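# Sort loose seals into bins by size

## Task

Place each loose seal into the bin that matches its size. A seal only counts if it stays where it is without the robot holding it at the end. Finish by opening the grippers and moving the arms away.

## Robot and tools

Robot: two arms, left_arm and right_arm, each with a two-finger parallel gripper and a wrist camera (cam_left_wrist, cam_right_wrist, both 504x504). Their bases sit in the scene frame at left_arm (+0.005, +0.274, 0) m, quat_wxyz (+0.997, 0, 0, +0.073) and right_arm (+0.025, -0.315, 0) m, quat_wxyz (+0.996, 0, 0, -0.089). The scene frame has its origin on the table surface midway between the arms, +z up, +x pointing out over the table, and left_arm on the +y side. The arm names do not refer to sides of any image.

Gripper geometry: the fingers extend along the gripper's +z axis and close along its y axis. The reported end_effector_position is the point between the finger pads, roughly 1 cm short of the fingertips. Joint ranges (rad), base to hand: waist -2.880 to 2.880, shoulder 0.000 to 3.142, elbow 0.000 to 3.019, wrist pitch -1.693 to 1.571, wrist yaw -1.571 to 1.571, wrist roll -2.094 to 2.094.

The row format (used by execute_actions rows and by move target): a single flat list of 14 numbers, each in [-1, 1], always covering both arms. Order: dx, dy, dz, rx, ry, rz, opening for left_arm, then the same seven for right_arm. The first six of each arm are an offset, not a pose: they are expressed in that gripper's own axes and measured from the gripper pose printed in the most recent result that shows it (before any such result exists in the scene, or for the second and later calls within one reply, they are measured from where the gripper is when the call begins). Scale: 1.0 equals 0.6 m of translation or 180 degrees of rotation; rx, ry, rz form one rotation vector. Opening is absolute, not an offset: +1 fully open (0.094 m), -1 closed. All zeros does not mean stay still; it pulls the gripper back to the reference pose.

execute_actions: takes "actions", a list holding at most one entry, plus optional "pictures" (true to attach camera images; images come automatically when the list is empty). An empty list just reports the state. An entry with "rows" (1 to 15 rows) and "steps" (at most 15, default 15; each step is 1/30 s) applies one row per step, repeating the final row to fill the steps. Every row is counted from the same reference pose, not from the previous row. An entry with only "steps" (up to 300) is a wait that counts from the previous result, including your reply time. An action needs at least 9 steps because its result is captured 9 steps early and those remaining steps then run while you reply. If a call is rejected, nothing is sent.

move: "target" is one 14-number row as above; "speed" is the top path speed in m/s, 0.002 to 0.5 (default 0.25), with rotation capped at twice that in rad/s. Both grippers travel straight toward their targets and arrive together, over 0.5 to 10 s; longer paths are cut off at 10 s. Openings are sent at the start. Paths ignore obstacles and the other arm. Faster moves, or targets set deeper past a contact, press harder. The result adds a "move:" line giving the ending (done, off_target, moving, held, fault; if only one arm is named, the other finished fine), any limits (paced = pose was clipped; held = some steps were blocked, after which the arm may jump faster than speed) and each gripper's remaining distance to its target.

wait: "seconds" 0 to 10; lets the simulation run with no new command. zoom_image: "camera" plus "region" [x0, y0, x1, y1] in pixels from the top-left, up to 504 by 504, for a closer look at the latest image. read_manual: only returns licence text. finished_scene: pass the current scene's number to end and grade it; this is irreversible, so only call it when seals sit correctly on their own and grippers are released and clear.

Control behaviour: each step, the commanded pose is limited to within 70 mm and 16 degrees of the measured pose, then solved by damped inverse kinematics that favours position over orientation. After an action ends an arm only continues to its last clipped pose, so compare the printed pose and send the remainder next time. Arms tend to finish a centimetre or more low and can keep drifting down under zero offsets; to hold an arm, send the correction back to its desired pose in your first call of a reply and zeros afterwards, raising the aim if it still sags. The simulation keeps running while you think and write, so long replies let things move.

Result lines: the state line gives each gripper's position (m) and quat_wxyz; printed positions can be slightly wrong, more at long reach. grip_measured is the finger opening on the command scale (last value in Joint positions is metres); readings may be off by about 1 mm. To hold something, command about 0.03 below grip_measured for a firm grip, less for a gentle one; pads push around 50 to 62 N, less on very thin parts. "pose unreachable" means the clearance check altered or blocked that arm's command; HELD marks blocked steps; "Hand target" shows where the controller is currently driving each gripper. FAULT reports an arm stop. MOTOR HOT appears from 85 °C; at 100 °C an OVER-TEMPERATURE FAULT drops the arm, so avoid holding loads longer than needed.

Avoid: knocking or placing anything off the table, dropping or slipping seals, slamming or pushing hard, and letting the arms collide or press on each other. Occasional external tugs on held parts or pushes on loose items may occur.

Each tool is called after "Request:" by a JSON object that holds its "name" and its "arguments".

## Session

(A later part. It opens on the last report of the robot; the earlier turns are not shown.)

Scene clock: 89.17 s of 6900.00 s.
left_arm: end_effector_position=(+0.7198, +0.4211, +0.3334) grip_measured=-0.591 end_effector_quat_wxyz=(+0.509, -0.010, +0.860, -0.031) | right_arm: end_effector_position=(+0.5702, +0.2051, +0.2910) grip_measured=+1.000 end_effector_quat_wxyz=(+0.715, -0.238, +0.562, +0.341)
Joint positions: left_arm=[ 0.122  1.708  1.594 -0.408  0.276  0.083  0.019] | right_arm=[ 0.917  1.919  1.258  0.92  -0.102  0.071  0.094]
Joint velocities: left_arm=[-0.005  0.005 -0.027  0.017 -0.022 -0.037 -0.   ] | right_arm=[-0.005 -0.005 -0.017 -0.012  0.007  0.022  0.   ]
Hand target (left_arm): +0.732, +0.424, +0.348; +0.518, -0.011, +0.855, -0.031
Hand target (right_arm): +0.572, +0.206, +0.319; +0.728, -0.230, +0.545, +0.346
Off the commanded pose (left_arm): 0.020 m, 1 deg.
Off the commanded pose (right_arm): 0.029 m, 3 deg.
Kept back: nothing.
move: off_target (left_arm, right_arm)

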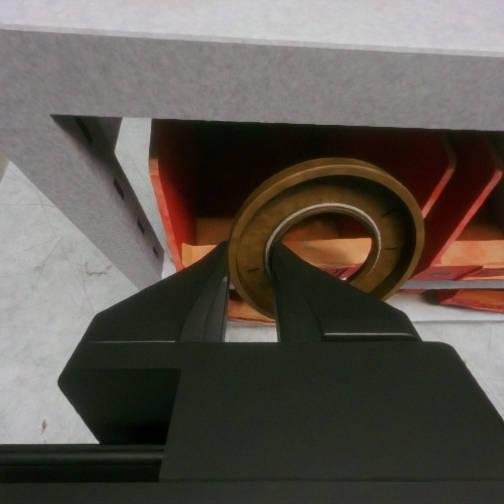

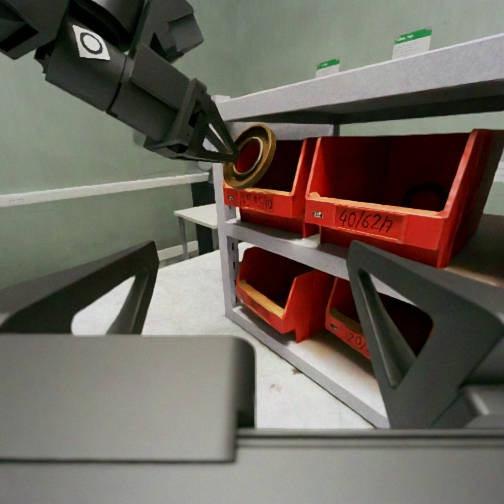

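Request:
{"name": "move", "arguments": {"target": [-0.052,0.007,0.034,0,-0.005,0,-0.63,-0.045,0,0.016,0,-0.015,0,1], "speed": 0.02}}

Request:
{"name": "zoom_image", "arguments": {"camera": "cam_right_wrist", "region": [170, 70, 370, 230]}}

Scene clock: 91.97 s of 6900.00 s.
left_arm: end_effector_position=(+0.7382, +0.4266, +0.3370) grip_measured=-0.591 end_effector_quat_wxyz=(+0.508, -0.011, +0.861, -0.030) | right_arm: end_effector_position=(+0.5702, +0.2051, +0.2910) grip_measured=+1.000 end_effector_quat_wxyz=(+0.715, -0.238, +0.562, +0.341)
Joint positions: left_arm=[ 0.122  1.758  1.672 -0.438  0.273  0.083  0.019] | right_arm=[ 0.917  1.919  1.258  0.92  -0.102  0.071  0.094]
Joint velocities: left_arm=[-0.005 -0.015 -0.007 -0.037  0.007 -0.007 -0.001] | right_arm=[-0.005 -0.005 -0.012  0.007  0.007 -0.066  0.   ]
Hand target (left_arm): +0.752, +0.425, +0.351; +0.516, -0.011, +0.856, -0.031
Hand target (right_arm): +0.572, +0.206, +0.319; +0.728, -0.230, +0.545, +0.346
Off the commanded pose (left_arm): 0.020 m, 1 deg.
Off the commanded pose (right_arm): 0.029 m, 3 deg.
Kept back: nothing.
move: off_target (left_arm, right_arm)

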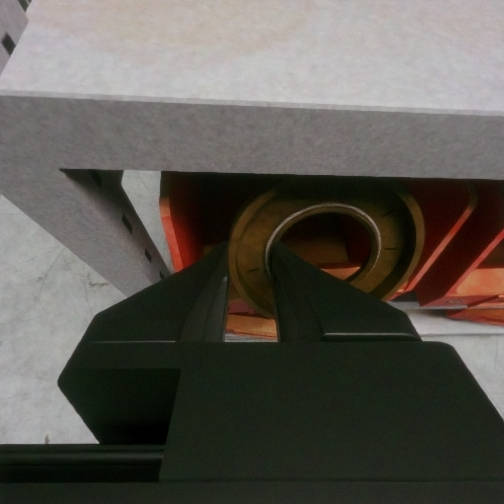

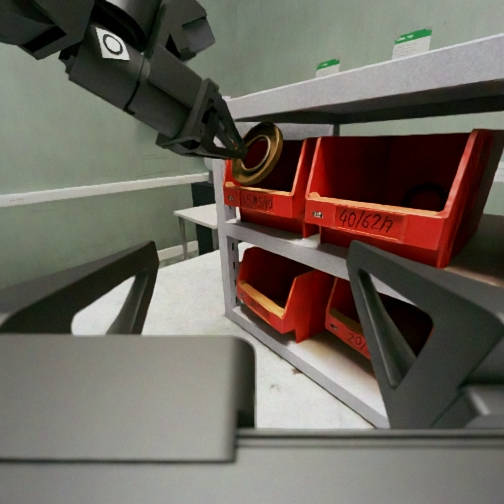

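Region (170, 70, 370, 230) of cam_right_wrist's 504x504 image, scaled by 2.520, with more detail than that image has; it fills the top 403 rows of this view, and the rest is white.

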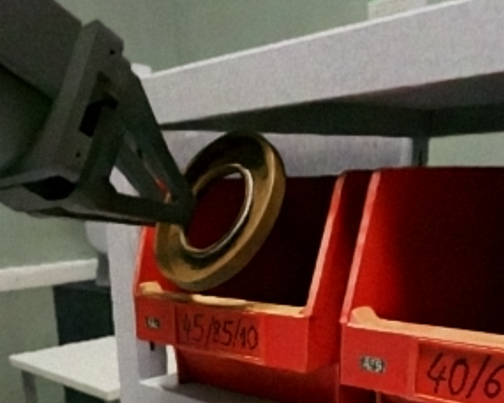

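Request:
{"name": "move", "arguments": {"target": [-0.0465,-0.003,0.043,0,-0.005,0,-0.63,-0.045,0,0.016,0,-0.015,0,1], "speed": 0.02}}

Request:
{"name": "zoom_image", "arguments": {"camera": "cam_right_wrist", "region": [170, 70, 370, 230]}}

Scene clock: 95.90 s of 6900.00 s.
left_arm: end_effector_position=(+0.7594, +0.4284, +0.3361) grip_measured=-0.591 end_effector_quat_wxyz=(+0.507, -0.014, +0.861, -0.028) | right_arm: end_effector_position=(+0.5702, +0.2051, +0.2910) grip_measured=+1.000 end_effector_quat_wxyz=(+0.715, -0.238, +0.562, +0.341)
Joint positions: left_arm=[ 0.115  1.815  1.749 -0.459  0.261  0.077  0.019] | right_arm=[ 0.917  1.919  1.258  0.92  -0.102  0.071  0.094]
Joint velocities: left_arm=[ 0.005 -0.005 -0.002  0.012 -0.007 -0.051  0.   ] | right_arm=[-0.005 -0.005  0.002 -0.007 -0.051  0.081  0.   ]
Hand target (left_arm): +0.773, +0.424, +0.349; +0.516, -0.012, +0.856, -0.030
Hand target (right_arm): +0.572, +0.206, +0.319; +0.728, -0.230, +0.545, +0.346
Off the commanded pose (left_arm): 0.020 m, 1 deg.
Off the commanded pose (right_arm): 0.029 m, 3 deg.
Kept back: nothing.
move: off_target (left_arm, right_arm)

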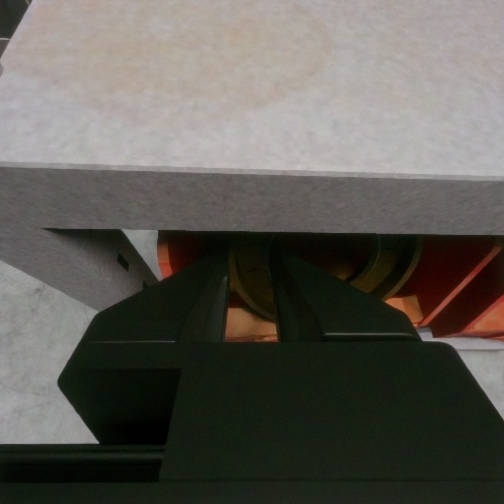

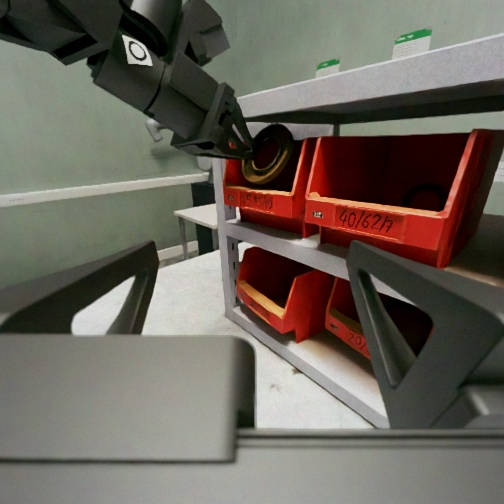

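Region (170, 70, 370, 230) of cam_right_wrist's 504x504 image, scaled by 2.520, with more detail than that image has; it fills the top 403 rows of this view, and the rest is white.

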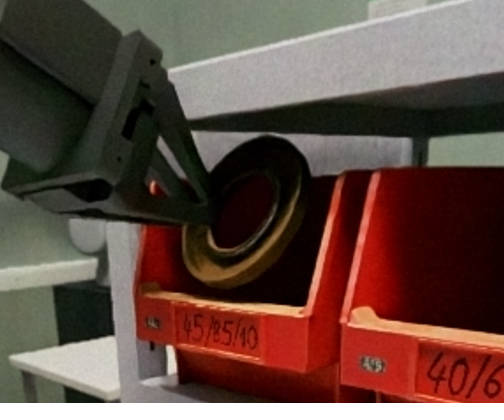

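Request:
{"name": "move", "arguments": {"target": [-0.040,-0.005,0.033,0,-0.005,0,-0.63,-0.045,0,0.016,0,-0.015,0,1], "speed": 0.015}}

Request:
{"name": "zoom_image", "arguments": {"camera": "cam_right_wrist", "region": [170, 70, 370, 230]}}

Scene clock: 99.13 s of 6900.00 s.
left_arm: end_effector_position=(+0.7736, +0.4293, +0.3356) grip_measured=-0.591 end_effector_quat_wxyz=(+0.507, -0.015, +0.862, -0.026) | right_arm: end_effector_position=(+0.5702, +0.2051, +0.2910) grip_measured=+1.000 end_effector_quat_wxyz=(+0.715, -0.238, +0.562, +0.341)
Joint positions: left_arm=[ 0.109  1.854  1.804 -0.475  0.251  0.074  0.019] | right_arm=[ 0.917  1.919  1.258  0.92  -0.102  0.071  0.094]
Joint velocities: left_arm=[ 0.005 -0.024 -0.002 -0.007 -0.007  0.007  0.   ] | right_arm=[-0.005 -0.005 -0.012 -0.007 -0.007  0.037  0.   ]
Hand target (left_arm): +0.787, +0.425, +0.347; +0.515, -0.013, +0.857, -0.028
Hand target (right_arm): +0.572, +0.206, +0.319; +0.728, -0.230, +0.545, +0.346
Off the commanded pose (left_arm): 0.019 m, 1 deg.
Off the commanded pose (right_arm): 0.029 m, 3 deg.
Kept back: nothing.
move: off_target (left_arm, right_arm)

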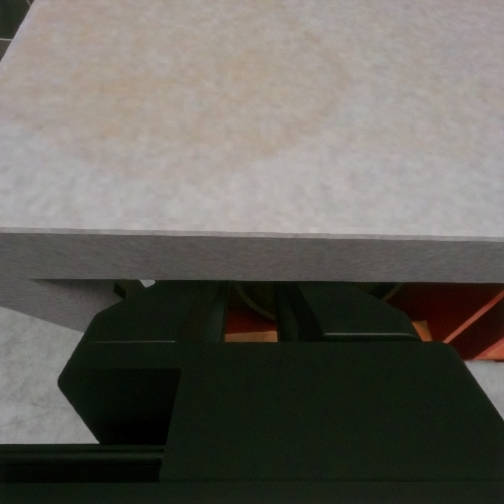

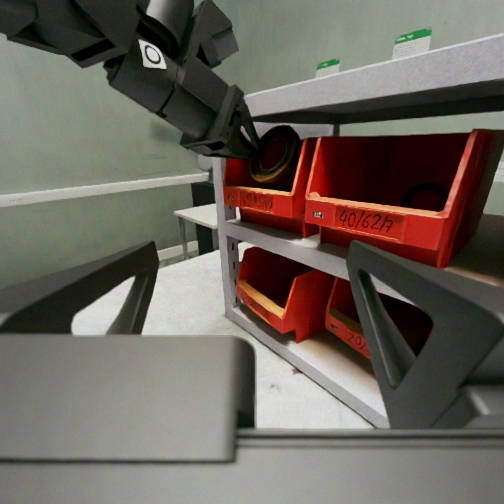

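Region (170, 70, 370, 230) of cam_right_wrist's 504x504 image, scaled by 2.520, with more detail than that image has; it fills the top 403 rows of this view, and the rest is white.

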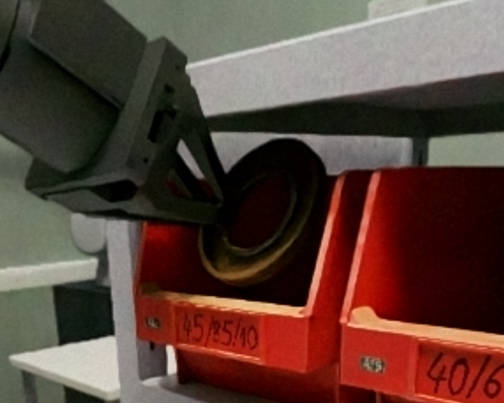

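Request:
{"name": "move", "arguments": {"target": [-0.033,-0.005,0.034,0,-0.005,0,-0.63,-0.045,0,0.016,0,-0.015,0,1], "speed": 0.015}}

Request:
{"name": "zoom_image", "arguments": {"camera": "cam_right_wrist", "region": [170, 70, 370, 230]}}

Scene clock: 101.83 s of 6900.00 s.
left_arm: end_effector_position=(+0.7833, +0.4330, +0.3220) grip_measured=-0.591 end_effector_quat_wxyz=(+0.498, -0.019, +0.866, -0.024) | right_arm: end_effector_position=(+0.5702, +0.2051, +0.2910) grip_measured=+1.000 end_effector_quat_wxyz=(+0.715, -0.238, +0.562, +0.341)
Joint positions: left_arm=[ 0.109  1.891  1.833 -0.486  0.243  0.073  0.019] | right_arm=[ 0.917  1.919  1.258  0.92  -0.102  0.071  0.094]
Joint velocities: left_arm=[-0.015  0.005  0.002 -0.022 -0.022 -0.066  0.001] | right_arm=[-0.005  0.005 -0.017 -0.012  0.037  0.007  0.   ]
Hand target (left_arm): +0.799, +0.426, +0.343; +0.514, -0.016, +0.857, -0.026
Hand target (right_arm): +0.572, +0.206, +0.319; +0.728, -0.230, +0.545, +0.346
Off the commanded pose (left_arm): 0.028 m, 2 deg.
Off the commanded pose (right_arm): 0.029 m, 3 deg.
Kept back: nothing.
move: off_target (left_arm, right_arm)

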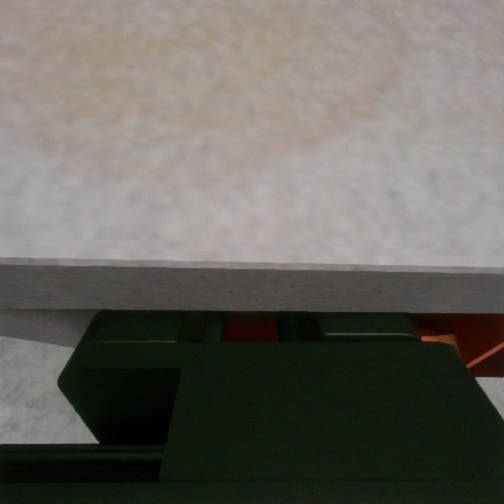

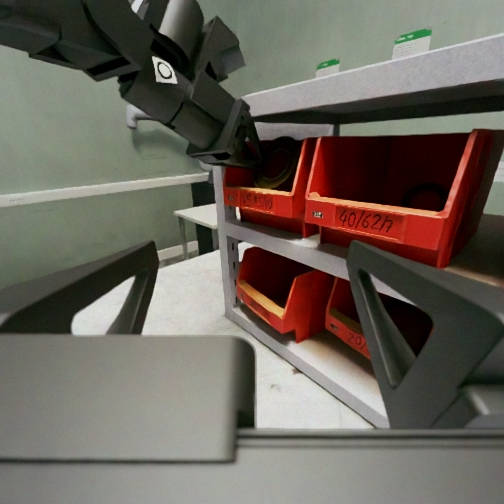

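Region (170, 70, 370, 230) of cam_right_wrist's 504x504 image, scaled by 2.520, with more detail than that image has; it fills the top 403 rows of this view, and the rest is white.

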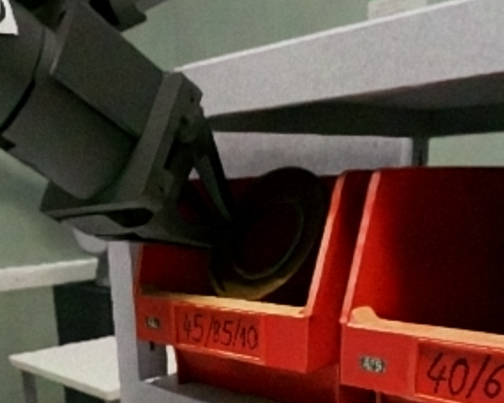

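Request:
{"name": "move", "arguments": {"target": [-0.026,-0.008,0.005,0,0,0,-0.25,-0.045,0,0.016,0,-0.015,0,1], "speed": 0.02}}

Request:
{"name": "zoom_image", "arguments": {"camera": "cam_right_wrist", "region": [170, 70, 370, 230]}}

Scene clock: 104.00 s of 6900.00 s.
left_arm: end_effector_position=(+0.7814, +0.4336, +0.3208) grip_measured=-0.253 end_effector_quat_wxyz=(+0.491, -0.021, +0.870, -0.023) | right_arm: end_effector_position=(+0.5702, +0.2051, +0.2910) grip_measured=+1.000 end_effector_quat_wxyz=(+0.715, -0.238, +0.562, +0.341)
Joint positions: left_arm=[ 0.109  1.891  1.839 -0.508  0.236  0.074  0.035] | right_arm=[ 0.917  1.919  1.258  0.92  -0.102  0.071  0.094]
Joint velocities: left_arm=[ 0.015  0.005 -0.012 -0.002  0.007  0.037 -0.   ] | right_arm=[-0.005 -0.005  0.007 -0.002 -0.007  0.022  0.   ]
Hand target (left_arm): +0.793, +0.428, +0.334; +0.499, -0.019, +0.866, -0.025
Hand target (right_arm): +0.572, +0.206, +0.319; +0.728, -0.230, +0.545, +0.346
Off the commanded pose (left_arm): 0.019 m, 1 deg.
Off the commanded pose (right_arm): 0.029 m, 3 deg.
Kept back: nothing.
move: off_target (left_arm, right_arm)

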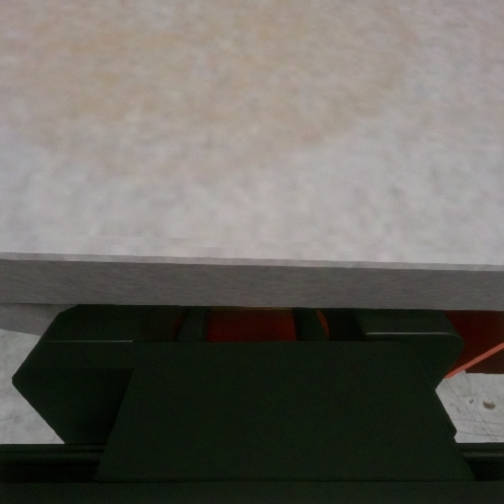

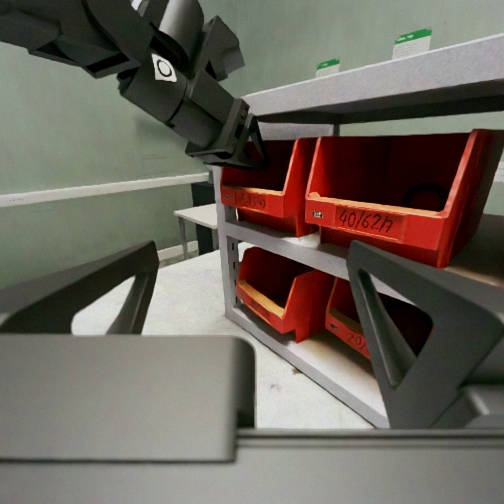

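Region (170, 70, 370, 230) of cam_right_wrist's 504x504 image, scaled by 2.520, with more detail than that image has; it fills the top 403 rows of this view, and the rest is white.

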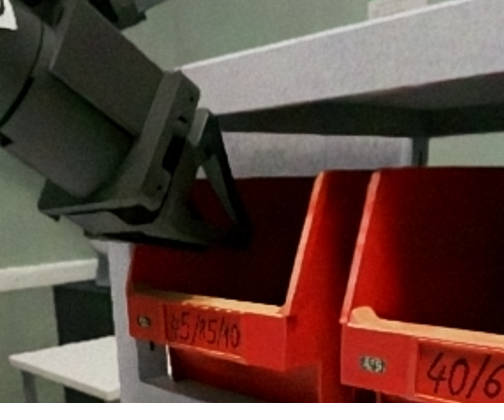

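Request:
{"name": "move", "arguments": {"target": [-0.01,-0.01,-0.18,0,0,0,-0.35,-0.261,-0.210,-0.894,0.278,0.227,0.024,1], "speed": 0.25}}

Scene clock: 108.93 s of 6900.00 s.
left_arm: end_effector_position=(+0.7019, +0.4272, +0.3702) grip_measured=-0.347 end_effector_quat_wxyz=(+0.489, -0.021, +0.872, -0.027) | right_arm: end_effector_position=(+0.2977, -0.2984, +0.2803) grip_measured=+1.000 end_effector_quat_wxyz=(+0.488, +0.009, +0.873, -0.000)
Joint positions: left_arm=[ 0.135  1.672  1.67  -0.568  0.264  0.086  0.031] | right_arm=[ 0.327  0.361  0.577 -0.773  0.136  0.094  0.094]
Joint velocities: left_arm=[ 0.005 -0.005 -0.012 -0.022 -0.051  0.007  0.   ] | right_arm=[-0.015 -0.005 -0.002 -0.002  0.051  0.007  0.   ]
Hand target (left_arm): +0.692, +0.431, +0.382; +0.491, -0.021, +0.870, -0.023
Hand target (right_arm): +0.299, -0.299, +0.305; +0.504, +0.004, +0.864, -0.002
Off the commanded pose (left_arm): 0.016 m, 1 deg.
Off the commanded pose (right_arm): 0.021 m, 2 deg.
Kept back: nothing.
move: off_target (left_arm, right_arm)

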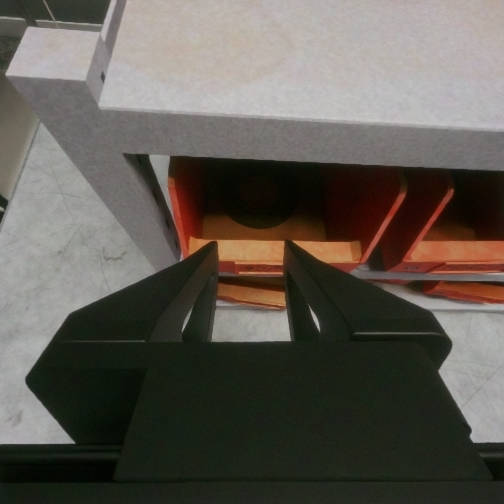

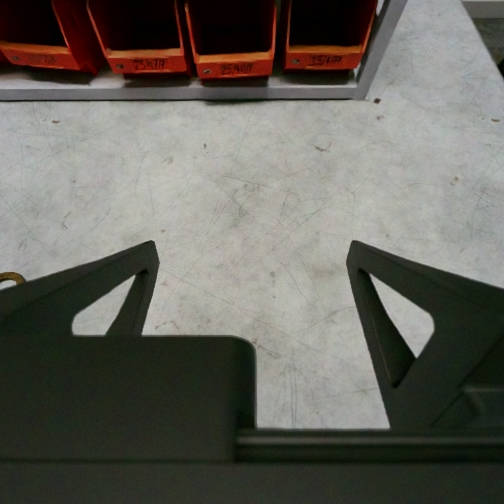

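Request:
{"name": "move", "arguments": {"target": [0.7555,-0.513,-0.206,0.0533,0.3243,0.1404,-0.32,-0.03,0,-0.02,0,0,0,1], "speed": 0.3}}

Scene clock: 112.67 s of 6900.00 s.
left_arm: end_effector_position=(+0.3612, +0.1010, +0.0713) grip_measured=-0.323 end_effector_quat_wxyz=(+0.014, +0.225, +0.974, +0.007) | right_arm: end_effector_position=(+0.2928, -0.2990, +0.2716) grip_measured=+1.000 end_effector_quat_wxyz=(+0.469, +0.006, +0.883, -0.004)
Joint positions: left_arm=[-0.606  1.498  0.959 -1.007 -0.02  -0.005  0.032] | right_arm=[ 0.327  0.364  0.577 -0.812  0.136  0.091  0.094]
Joint velocities: left_arm=[-0.015  0.005  0.007 -0.012 -0.022  0.007 -0.   ] | right_arm=[-0.005 -0.015  0.012  0.002  0.037  0.007  0.   ]
Hand target (left_arm): +0.359, +0.104, +0.067; +0.003, +0.219, +0.976, +0.009
Hand target (right_arm): +0.296, -0.298, +0.301; +0.488, +0.009, +0.873, -0.000
Off the commanded pose (left_arm): 0.007 m, 2 deg.
Off the commanded pose (right_arm): 0.031 m, 2 deg.
Kept back: nothing.
move: off_target (right_arm)

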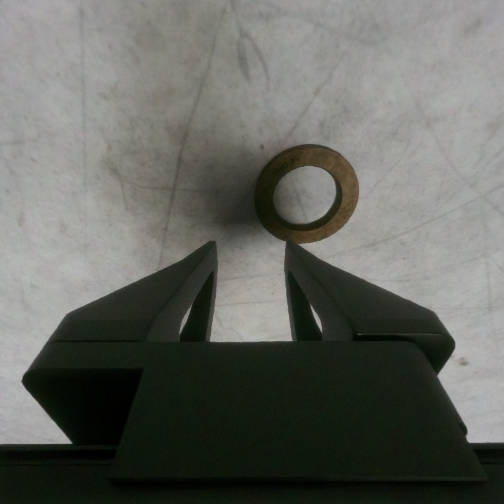

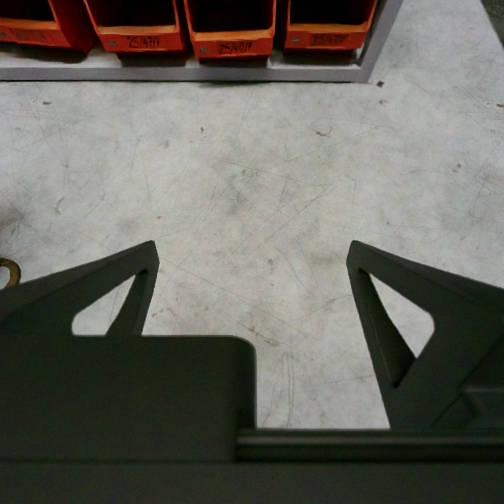

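Request:
{"name": "move", "arguments": {"target": [-0.006,-0.016,0.088,0,0.008,0,-0.32,-0.04,0,-0.025,0,0,0,1], "speed": 0.1}}

Scene clock: 114.53 s of 6900.00 s.
left_arm: end_effector_position=(+0.3614, +0.0947, +0.0248) grip_measured=-0.323 end_effector_quat_wxyz=(+0.002, +0.225, +0.974, +0.010) | right_arm: end_effector_position=(+0.2879, -0.2998, +0.2587) grip_measured=+1.000 end_effector_quat_wxyz=(+0.442, +0.004, +0.897, -0.008)
Joint positions: left_arm=[-0.62   1.596  0.927 -0.903 -0.02  -0.021  0.032] | right_arm=[ 0.327  0.378  0.577 -0.86   0.136  0.091  0.094]
Joint velocities: left_arm=[-0.034 -0.005  0.012  0.012 -0.007  0.066 -0.001] | right_arm=[-0.024  0.015 -0.012 -0.007 -0.007 -0.037  0.   ]
Hand target (left_arm): +0.361, +0.091, +0.019; +0.002, +0.225, +0.974, +0.010
Hand target (right_arm): +0.292, -0.299, +0.299; +0.470, +0.006, +0.883, -0.004
Off the commanded pose (left_arm): 0.007 m, 0 deg.
Off the commanded pose (right_arm): 0.042 m, 4 deg.
Kept back: nothing.
move: off_target (right_arm)

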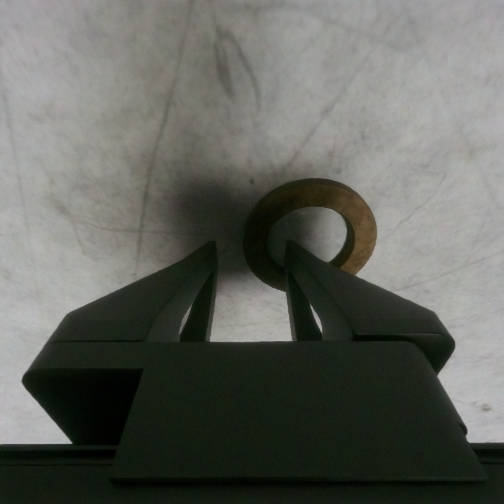

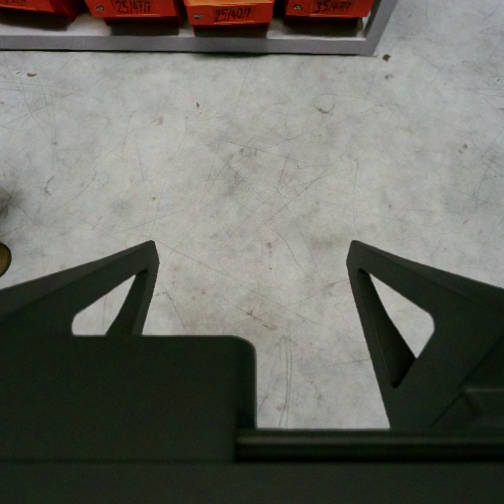

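Request:
{"name": "move", "arguments": {"target": [0,-0.002,0.031,0,0,0,-0.32,-0.06,0,-0.045,0,-0.04,0,1], "speed": 0.04}}

Request:
{"name": "move", "arguments": {"target": [0,-0.002,0.012,0,0,0,-0.80,-0.05,0,-0.04,0,-0.02,0,1], "speed": 0.03}}

Scene clock: 116.90 s of 6900.00 s.
left_arm: end_effector_position=(+0.3618, +0.0944, +0.0166) grip_measured=-0.323 end_effector_quat_wxyz=(+0.008, +0.225, +0.974, +0.009) | right_arm: end_effector_position=(+0.2844, -0.3018, +0.2711) grip_measured=+1.000 end_effector_quat_wxyz=(+0.466, +0.007, +0.884, -0.012)
Joint positions: left_arm=[-0.62   1.606  0.912 -0.866 -0.02  -0.021  0.032] | right_arm=[ 0.336  0.338  0.577 -0.848  0.158  0.091  0.094]
Joint velocities: left_arm=[-0.024 -0.015 -0.002  0.012 -0.037 -0.095  0.001] | right_arm=[-0.005 -0.015  0.002 -0.012 -0.051 -0.007  0.   ]
Hand target (left_arm): +0.361, +0.094, +0.007; +0.002, +0.225, +0.974, +0.010
Hand target (right_arm): +0.287, -0.299, +0.303; +0.498, +0.003, +0.867, -0.007
Off the commanded pose (left_arm): 0.010 m, 1 deg.
Off the commanded pose (right_arm): 0.033 m, 4 deg.
Kept back: nothing.
move: off_target (right_arm)

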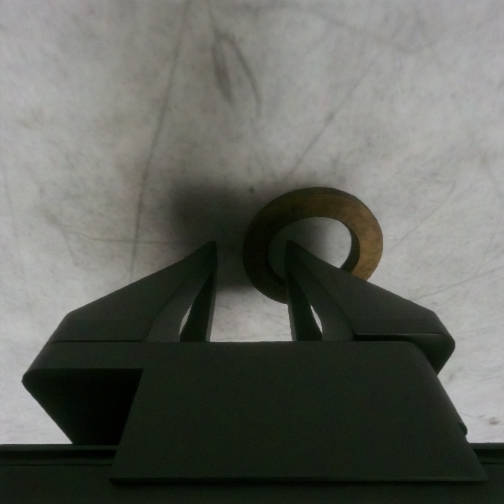

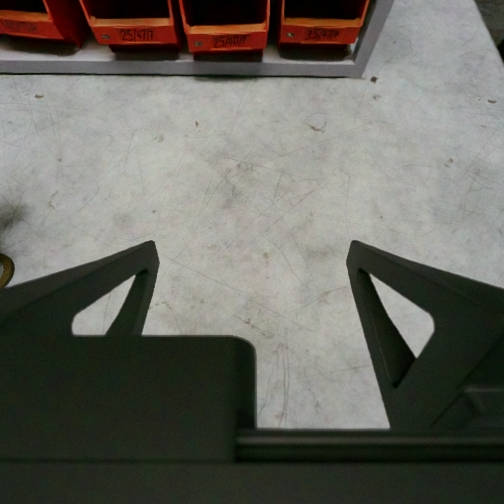

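Scene clock: 118.40 s of 6900.00 s.
left_arm: end_effector_position=(+0.3615, +0.0945, +0.0162) grip_measured=-0.783 end_effector_quat_wxyz=(+0.008, +0.225, +0.974, +0.008) | right_arm: end_effector_position=(+0.2810, -0.3032, +0.2708) grip_measured=+1.000 end_effector_quat_wxyz=(+0.465, +0.007, +0.885, -0.018)
Joint positions: left_arm=[-0.62   1.606  0.911 -0.865 -0.02  -0.021  0.01 ] | right_arm=[ 0.343  0.328  0.577 -0.862  0.174  0.091  0.094]
Joint velocities: left_arm=[-0.005 -0.015  0.007  0.002 -0.022 -0.037 -0.   ] | right_arm=[-0.005  0.015 -0.007 -0.012  0.022  0.037  0.   ]
Hand target (left_arm): +0.361, +0.093, +0.009; +0.008, +0.225, +0.974, +0.008
Hand target (right_arm): +0.281, -0.301, +0.309; +0.494, +0.006, +0.869, -0.012
Off the commanded pose (left_arm): 0.007 m, 0 deg.
Off the commanded pose (right_arm): 0.039 m, 4 deg.
Kept back: nothing.
move: off_target (right_arm)

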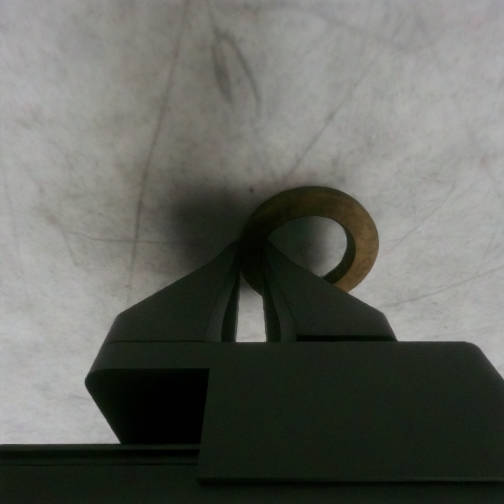

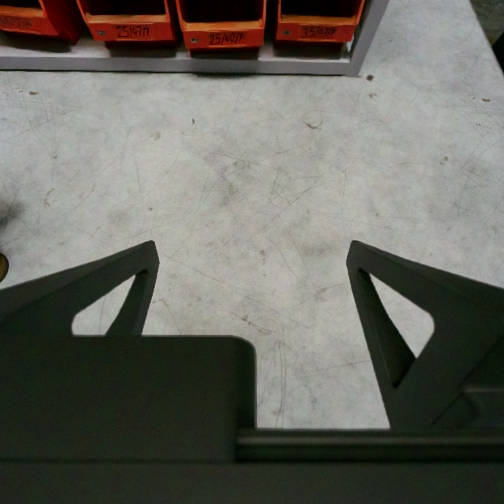

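Request:
{"name": "move", "arguments": {"target": [-0.425,0.4845,-0.5415,-0.0722,-0.332,-0.133,-0.82,-0.05,0,-0.04,0,-0.02,0,1], "speed": 0.22}}

Scene clock: 123.57 s of 6900.00 s.
left_arm: end_effector_position=(+0.6951, +0.2349, +0.3280) grip_measured=-0.789 end_effector_quat_wxyz=(+0.489, +0.001, +0.872, -0.006) | right_arm: end_effector_position=(+0.2780, -0.3043, +0.2702) grip_measured=+1.000 end_effector_quat_wxyz=(+0.463, +0.007, +0.886, -0.024)
Joint positions: left_arm=[-0.213  1.605  1.472 -0.416 -0.046 -0.04   0.01 ] | right_arm=[ 0.353  0.32   0.577 -0.876  0.192  0.091  0.094]
Joint velocities: left_arm=[-0.005 -0.005  0.002 -0.017  0.022  0.007 -0.   ] | right_arm=[-0.005 -0.015  0.002 -0.007 -0.022  0.081  0.   ]
Hand target (left_arm): +0.713, +0.238, +0.346; +0.510, -0.007, +0.860, -0.008
Hand target (right_arm): +0.277, -0.302, +0.308; +0.493, +0.006, +0.870, -0.017
Off the commanded pose (left_arm): 0.028 m, 3 deg.
Off the commanded pose (right_arm): 0.039 m, 4 deg.
Kept back: nothing.
move: off_target (left_arm, right_arm)

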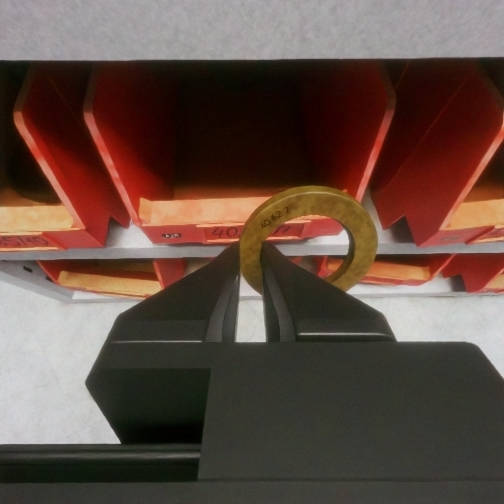

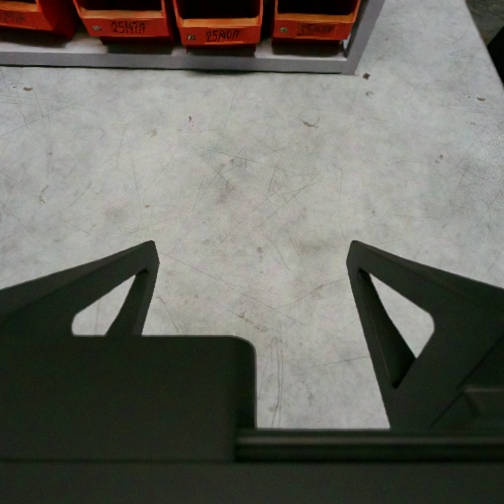

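Request:
{"name": "move", "arguments": {"target": [-0.070,0.052,0.035,0,-0.02,0,-0.82,-0.05,0,-0.04,0,-0.02,0,1], "speed": 0.06}}

Scene clock: 125.57 s of 6900.00 s.
left_arm: end_effector_position=(+0.7169, +0.2602, +0.3350) grip_measured=-0.789 end_effector_quat_wxyz=(+0.497, -0.000, +0.867, -0.009) | right_arm: end_effector_position=(+0.2752, -0.3047, +0.2695) grip_measured=+1.000 end_effector_quat_wxyz=(+0.461, +0.005, +0.887, -0.031)
Joint positions: left_arm=[-0.165  1.651  1.538 -0.416 -0.    -0.019  0.01 ] | right_arm=[ 0.368  0.314  0.577 -0.889  0.214  0.091  0.094]
Joint velocities: left_arm=[-0.015 -0.005  0.012  0.002 -0.007 -0.007 -0.001] | right_arm=[-0.015  0.005  0.027  0.002 -0.037  0.051  0.   ]
Hand target (left_arm): +0.734, +0.265, +0.352; +0.516, +0.000, +0.856, -0.007
Hand target (right_arm): +0.275, -0.303, +0.308; +0.491, +0.006, +0.871, -0.023
Off the commanded pose (left_arm): 0.026 m, 3 deg.
Off the commanded pose (right_arm): 0.039 m, 4 deg.
Kept back: nothing.
move: off_target (left_arm, right_arm)

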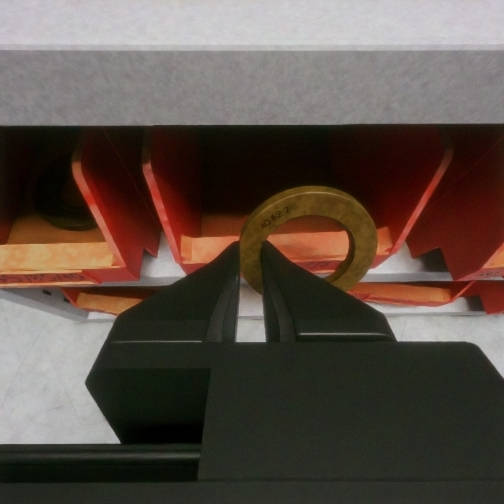

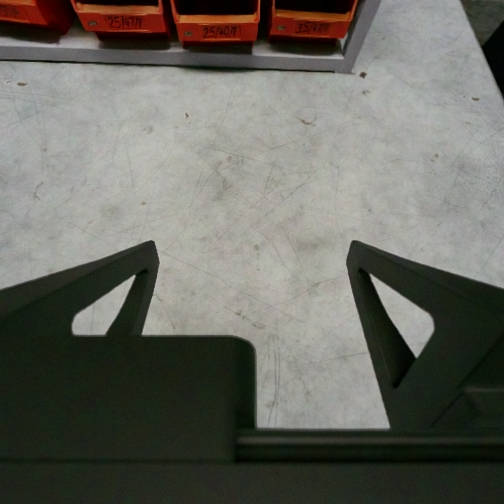

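Request:
{"name": "move", "arguments": {"target": [-0.076,0.007,0.103,0,-0.01,0,-0.82,-0.05,0,-0.04,0,-0.02,0,1], "speed": 0.03}}

Scene clock: 129.07 s of 6900.00 s.
left_arm: end_effector_position=(+0.7786, +0.2587, +0.3272) grip_measured=-0.789 end_effector_quat_wxyz=(+0.500, +0.000, +0.866, -0.010) | right_arm: end_effector_position=(+0.2726, -0.3048, +0.2687) grip_measured=+1.000 end_effector_quat_wxyz=(+0.459, +0.001, +0.887, -0.038)
Joint positions: left_arm=[-0.165  1.816  1.734 -0.441  0.001 -0.019  0.01 ] | right_arm=[ 0.388  0.309  0.577 -0.902  0.24   0.091  0.094]
Joint velocities: left_arm=[-0.015 -0.005 -0.002  0.002 -0.007  0.007  0.001] | right_arm=[-0.005 -0.015 -0.017 -0.007 -0.022 -0.066  0.   ]
Hand target (left_arm): +0.792, +0.262, +0.343; +0.512, -0.000, +0.859, -0.010
Hand target (right_arm): +0.272, -0.303, +0.307; +0.489, +0.004, +0.872, -0.030
Off the commanded pose (left_arm): 0.022 m, 1 deg.
Off the commanded pose (right_arm): 0.039 m, 4 deg.
Kept back: nothing.
move: off_target (left_arm, right_arm)

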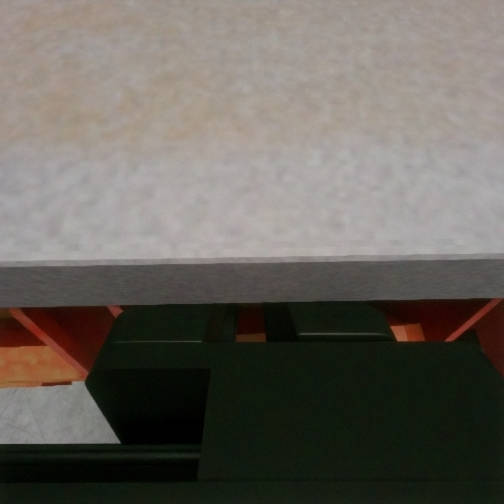

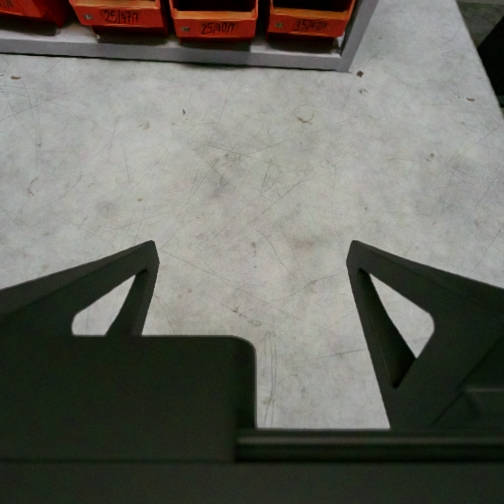

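Request:
{"name": "move", "arguments": {"target": [-0.026,0.004,0.028,0,-0.005,0,-0.82,-0.05,0,-0.04,0,-0.02,0,1], "speed": 0.02}}

Request:
{"name": "move", "arguments": {"target": [-0.026,0.004,0.005,0,-0.005,0,-0.45,-0.05,0,-0.04,0,-0.02,0,1], "speed": 0.02}}

Request:
{"name": "move", "arguments": {"target": [-0.01,0,-0.20,0,0,0,-0.45,-0.05,0,-0.04,0,-0.02,0,1], "speed": 0.1}}

Scene clock: 131.97 s of 6900.00 s.
left_arm: end_effector_position=(+0.7863, +0.2585, +0.3198) grip_measured=-0.789 end_effector_quat_wxyz=(+0.498, +0.000, +0.867, -0.010) | right_arm: end_effector_position=(+0.2703, -0.3041, +0.2677) grip_measured=+1.000 end_effector_quat_wxyz=(+0.457, -0.004, +0.888, -0.047)
Joint positions: left_arm=[-0.165  1.841  1.753 -0.441  0.001 -0.019  0.01 ] | right_arm=[ 0.414  0.306  0.577 -0.914  0.271  0.091  0.094]
Joint velocities: left_arm=[-0.005  0.005 -0.007  0.007  0.007  0.051  0.   ] | right_arm=[-0.005  0.005 -0.022  0.017 -0.066  0.066  0.   ]
Hand target (left_arm): +0.800, +0.261, +0.332; +0.507, +0.000, +0.862, -0.010
Hand target (right_arm): +0.270, -0.302, +0.306; +0.487, -0.000, +0.873, -0.038
Off the commanded pose (left_arm): 0.019 m, 1 deg.
Off the commanded pose (right_arm): 0.039 m, 4 deg.
Kept back: nothing.
move: off_target (left_arm, right_arm)

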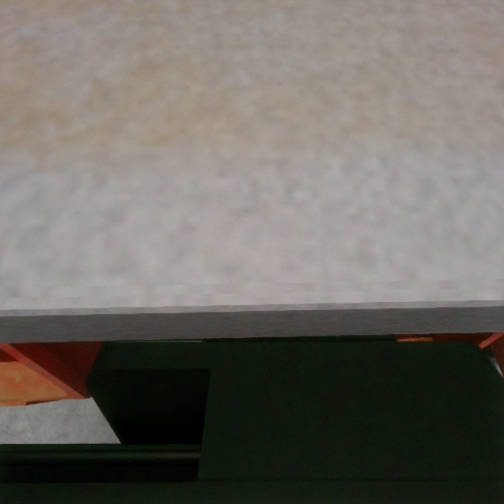

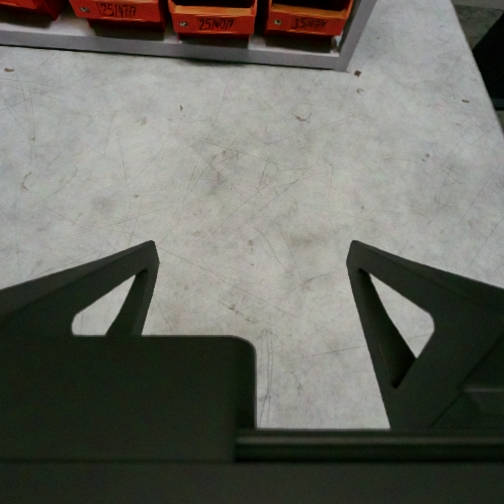

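Scene clock: 134.10 s of 6900.00 s.
left_arm: end_effector_position=(+0.7863, +0.2585, +0.3198) grip_measured=-0.453 end_effector_quat_wxyz=(+0.498, +0.000, +0.867, -0.010) | right_arm: end_effector_position=(+0.2681, -0.3026, +0.2667) grip_measured=+1.000 end_effector_quat_wxyz=(+0.454, -0.012, +0.889, -0.057)
Joint positions: left_arm=[-0.165  1.841  1.753 -0.441  0.002 -0.019  0.026] | right_arm=[ 0.447  0.305  0.577 -0.927  0.308  0.091  0.094]
Joint velocities: left_arm=[ 0.005 -0.015  0.002 -0.002 -0.007  0.022  0.   ] | right_arm=[-0.015 -0.005  0.012 -0.002  0.007 -0.007  0.   ]
Hand target (left_arm): +0.796, +0.261, +0.332; +0.505, +0.000, +0.863, -0.010
Hand target (right_arm): +0.267, -0.301, +0.305; +0.485, -0.006, +0.873, -0.046
Off the commanded pose (left_arm): 0.016 m, 1 deg.
Off the commanded pose (right_arm): 0.039 m, 4 deg.
Kept back: nothing.
move: off_target (left_arm, right_arm)

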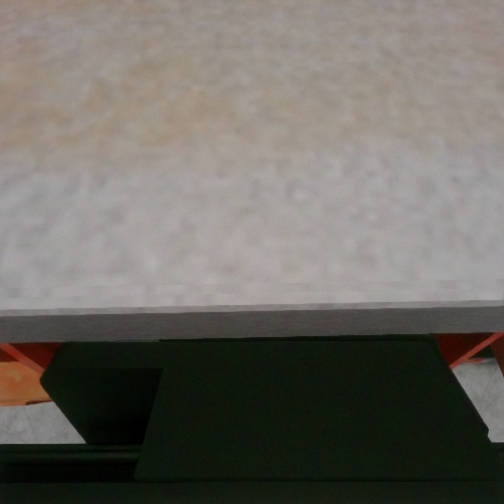

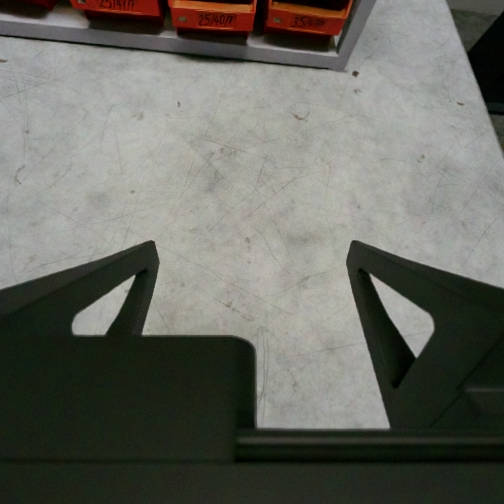

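Scene clock: 135.77 s of 6900.00 s.
left_arm: end_effector_position=(+0.6931, +0.2602, +0.3780) grip_measured=-0.453 end_effector_quat_wxyz=(+0.498, +0.001, +0.867, -0.010) | right_arm: end_effector_position=(+0.2660, -0.3004, +0.2658) grip_measured=+1.000 end_effector_quat_wxyz=(+0.452, -0.021, +0.889, -0.068)
Joint positions: left_arm=[-0.165  1.581  1.564 -0.511  0.002 -0.019  0.026] | right_arm=[ 0.488  0.305  0.577 -0.939  0.35   0.091  0.094]
Joint velocities: left_arm=[-0.005 -0.005  0.007 -0.017  0.007 -0.007 -0.   ] | right_arm=[-0.005 -0.005  0.012 -0.017 -0.022  0.007  0.   ]
Hand target (left_arm): +0.686, +0.262, +0.385; +0.498, +0.000, +0.867, -0.010
Hand target (right_arm): +0.265, -0.299, +0.304; +0.482, -0.013, +0.874, -0.055
Off the commanded pose (left_arm): 0.011 m, 0 deg.
Off the commanded pose (right_arm): 0.039 m, 4 deg.
Kept back: nothing.
move: off_target (left_arm, right_arm)

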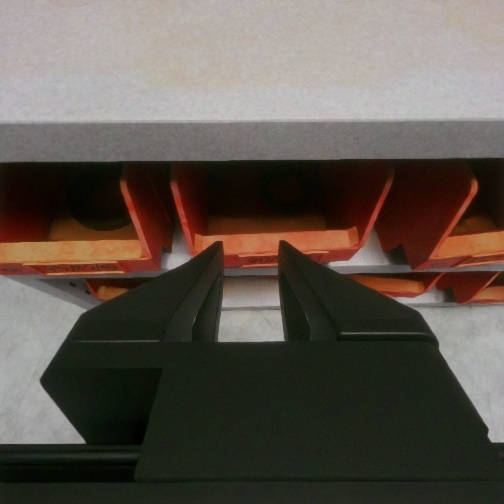

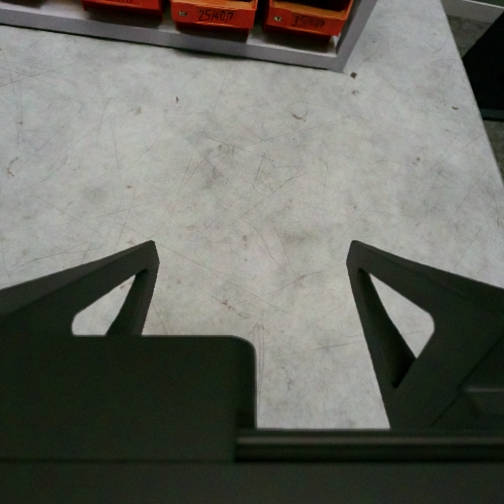

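Request:
{"name": "zoom_image", "arguments": {"camera": "cam_left_wrist", "region": [0, 140, 420, 290]}}

Region (0, 140, 420, 290) of cam_left_wrist's 504x504 image, scaled by 1.200, with more detail than that image has; it fills the top 180 rows of this view, and the rest is white.

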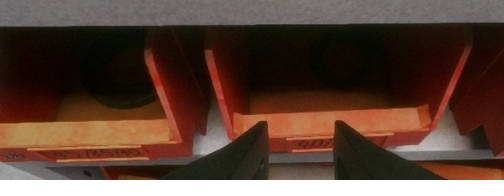

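Request:
{"name": "move", "arguments": {"target": [0.1425,-0.183,-0.4825,0,0.133,0,1,-0.05,0,-0.04,0,-0.02,0,1], "speed": 0.3}}

Scene clock: 138.03 s of 6900.00 s.
left_arm: end_effector_position=(+0.3988, +0.1617, +0.4305) grip_measured=+1.000 end_effector_quat_wxyz=(+0.295, +0.009, +0.955, -0.001) | right_arm: end_effector_position=(+0.2636, -0.2972, +0.2652) grip_measured=+1.000 end_effector_quat_wxyz=(+0.451, -0.035, +0.888, -0.080)
Joint positions: left_arm=[-0.503  1.123  1.48  -1.357 -0.192 -0.282  0.094] | right_arm=[ 0.539  0.305  0.577 -0.953  0.4    0.091  0.094]
Joint velocities: left_arm=[-0.015 -0.005 -0.002  0.017 -0.007 -0.022  0.   ] | right_arm=[-0.005 -0.005  0.012 -0.007  0.007 -0.081  0.   ]
Hand target (left_arm): +0.397, +0.162, +0.451; +0.309, +0.004, +0.951, -0.007
Hand target (right_arm): +0.263, -0.295, +0.303; +0.480, -0.024, +0.874, -0.066
Off the commanded pose (left_arm): 0.022 m, 2 deg.
Off the commanded pose (right_arm): 0.039 m, 4 deg.
Kept back: nothing.
move: off_target (left_arm, right_arm)

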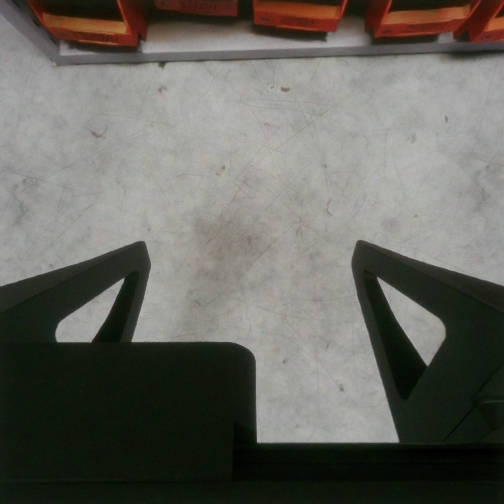

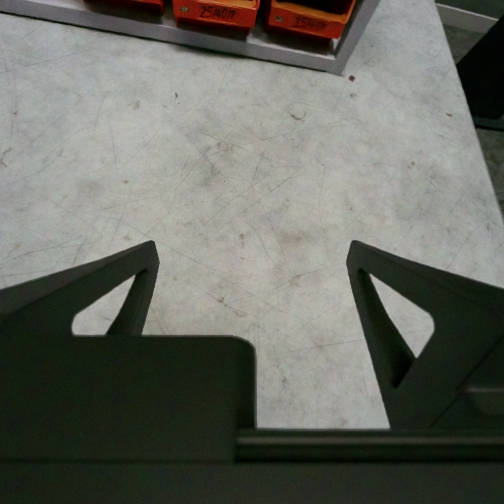

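Request:
{"name": "finished_scene", "arguments": {"scene": 1}}

The scene is finished: the task was done.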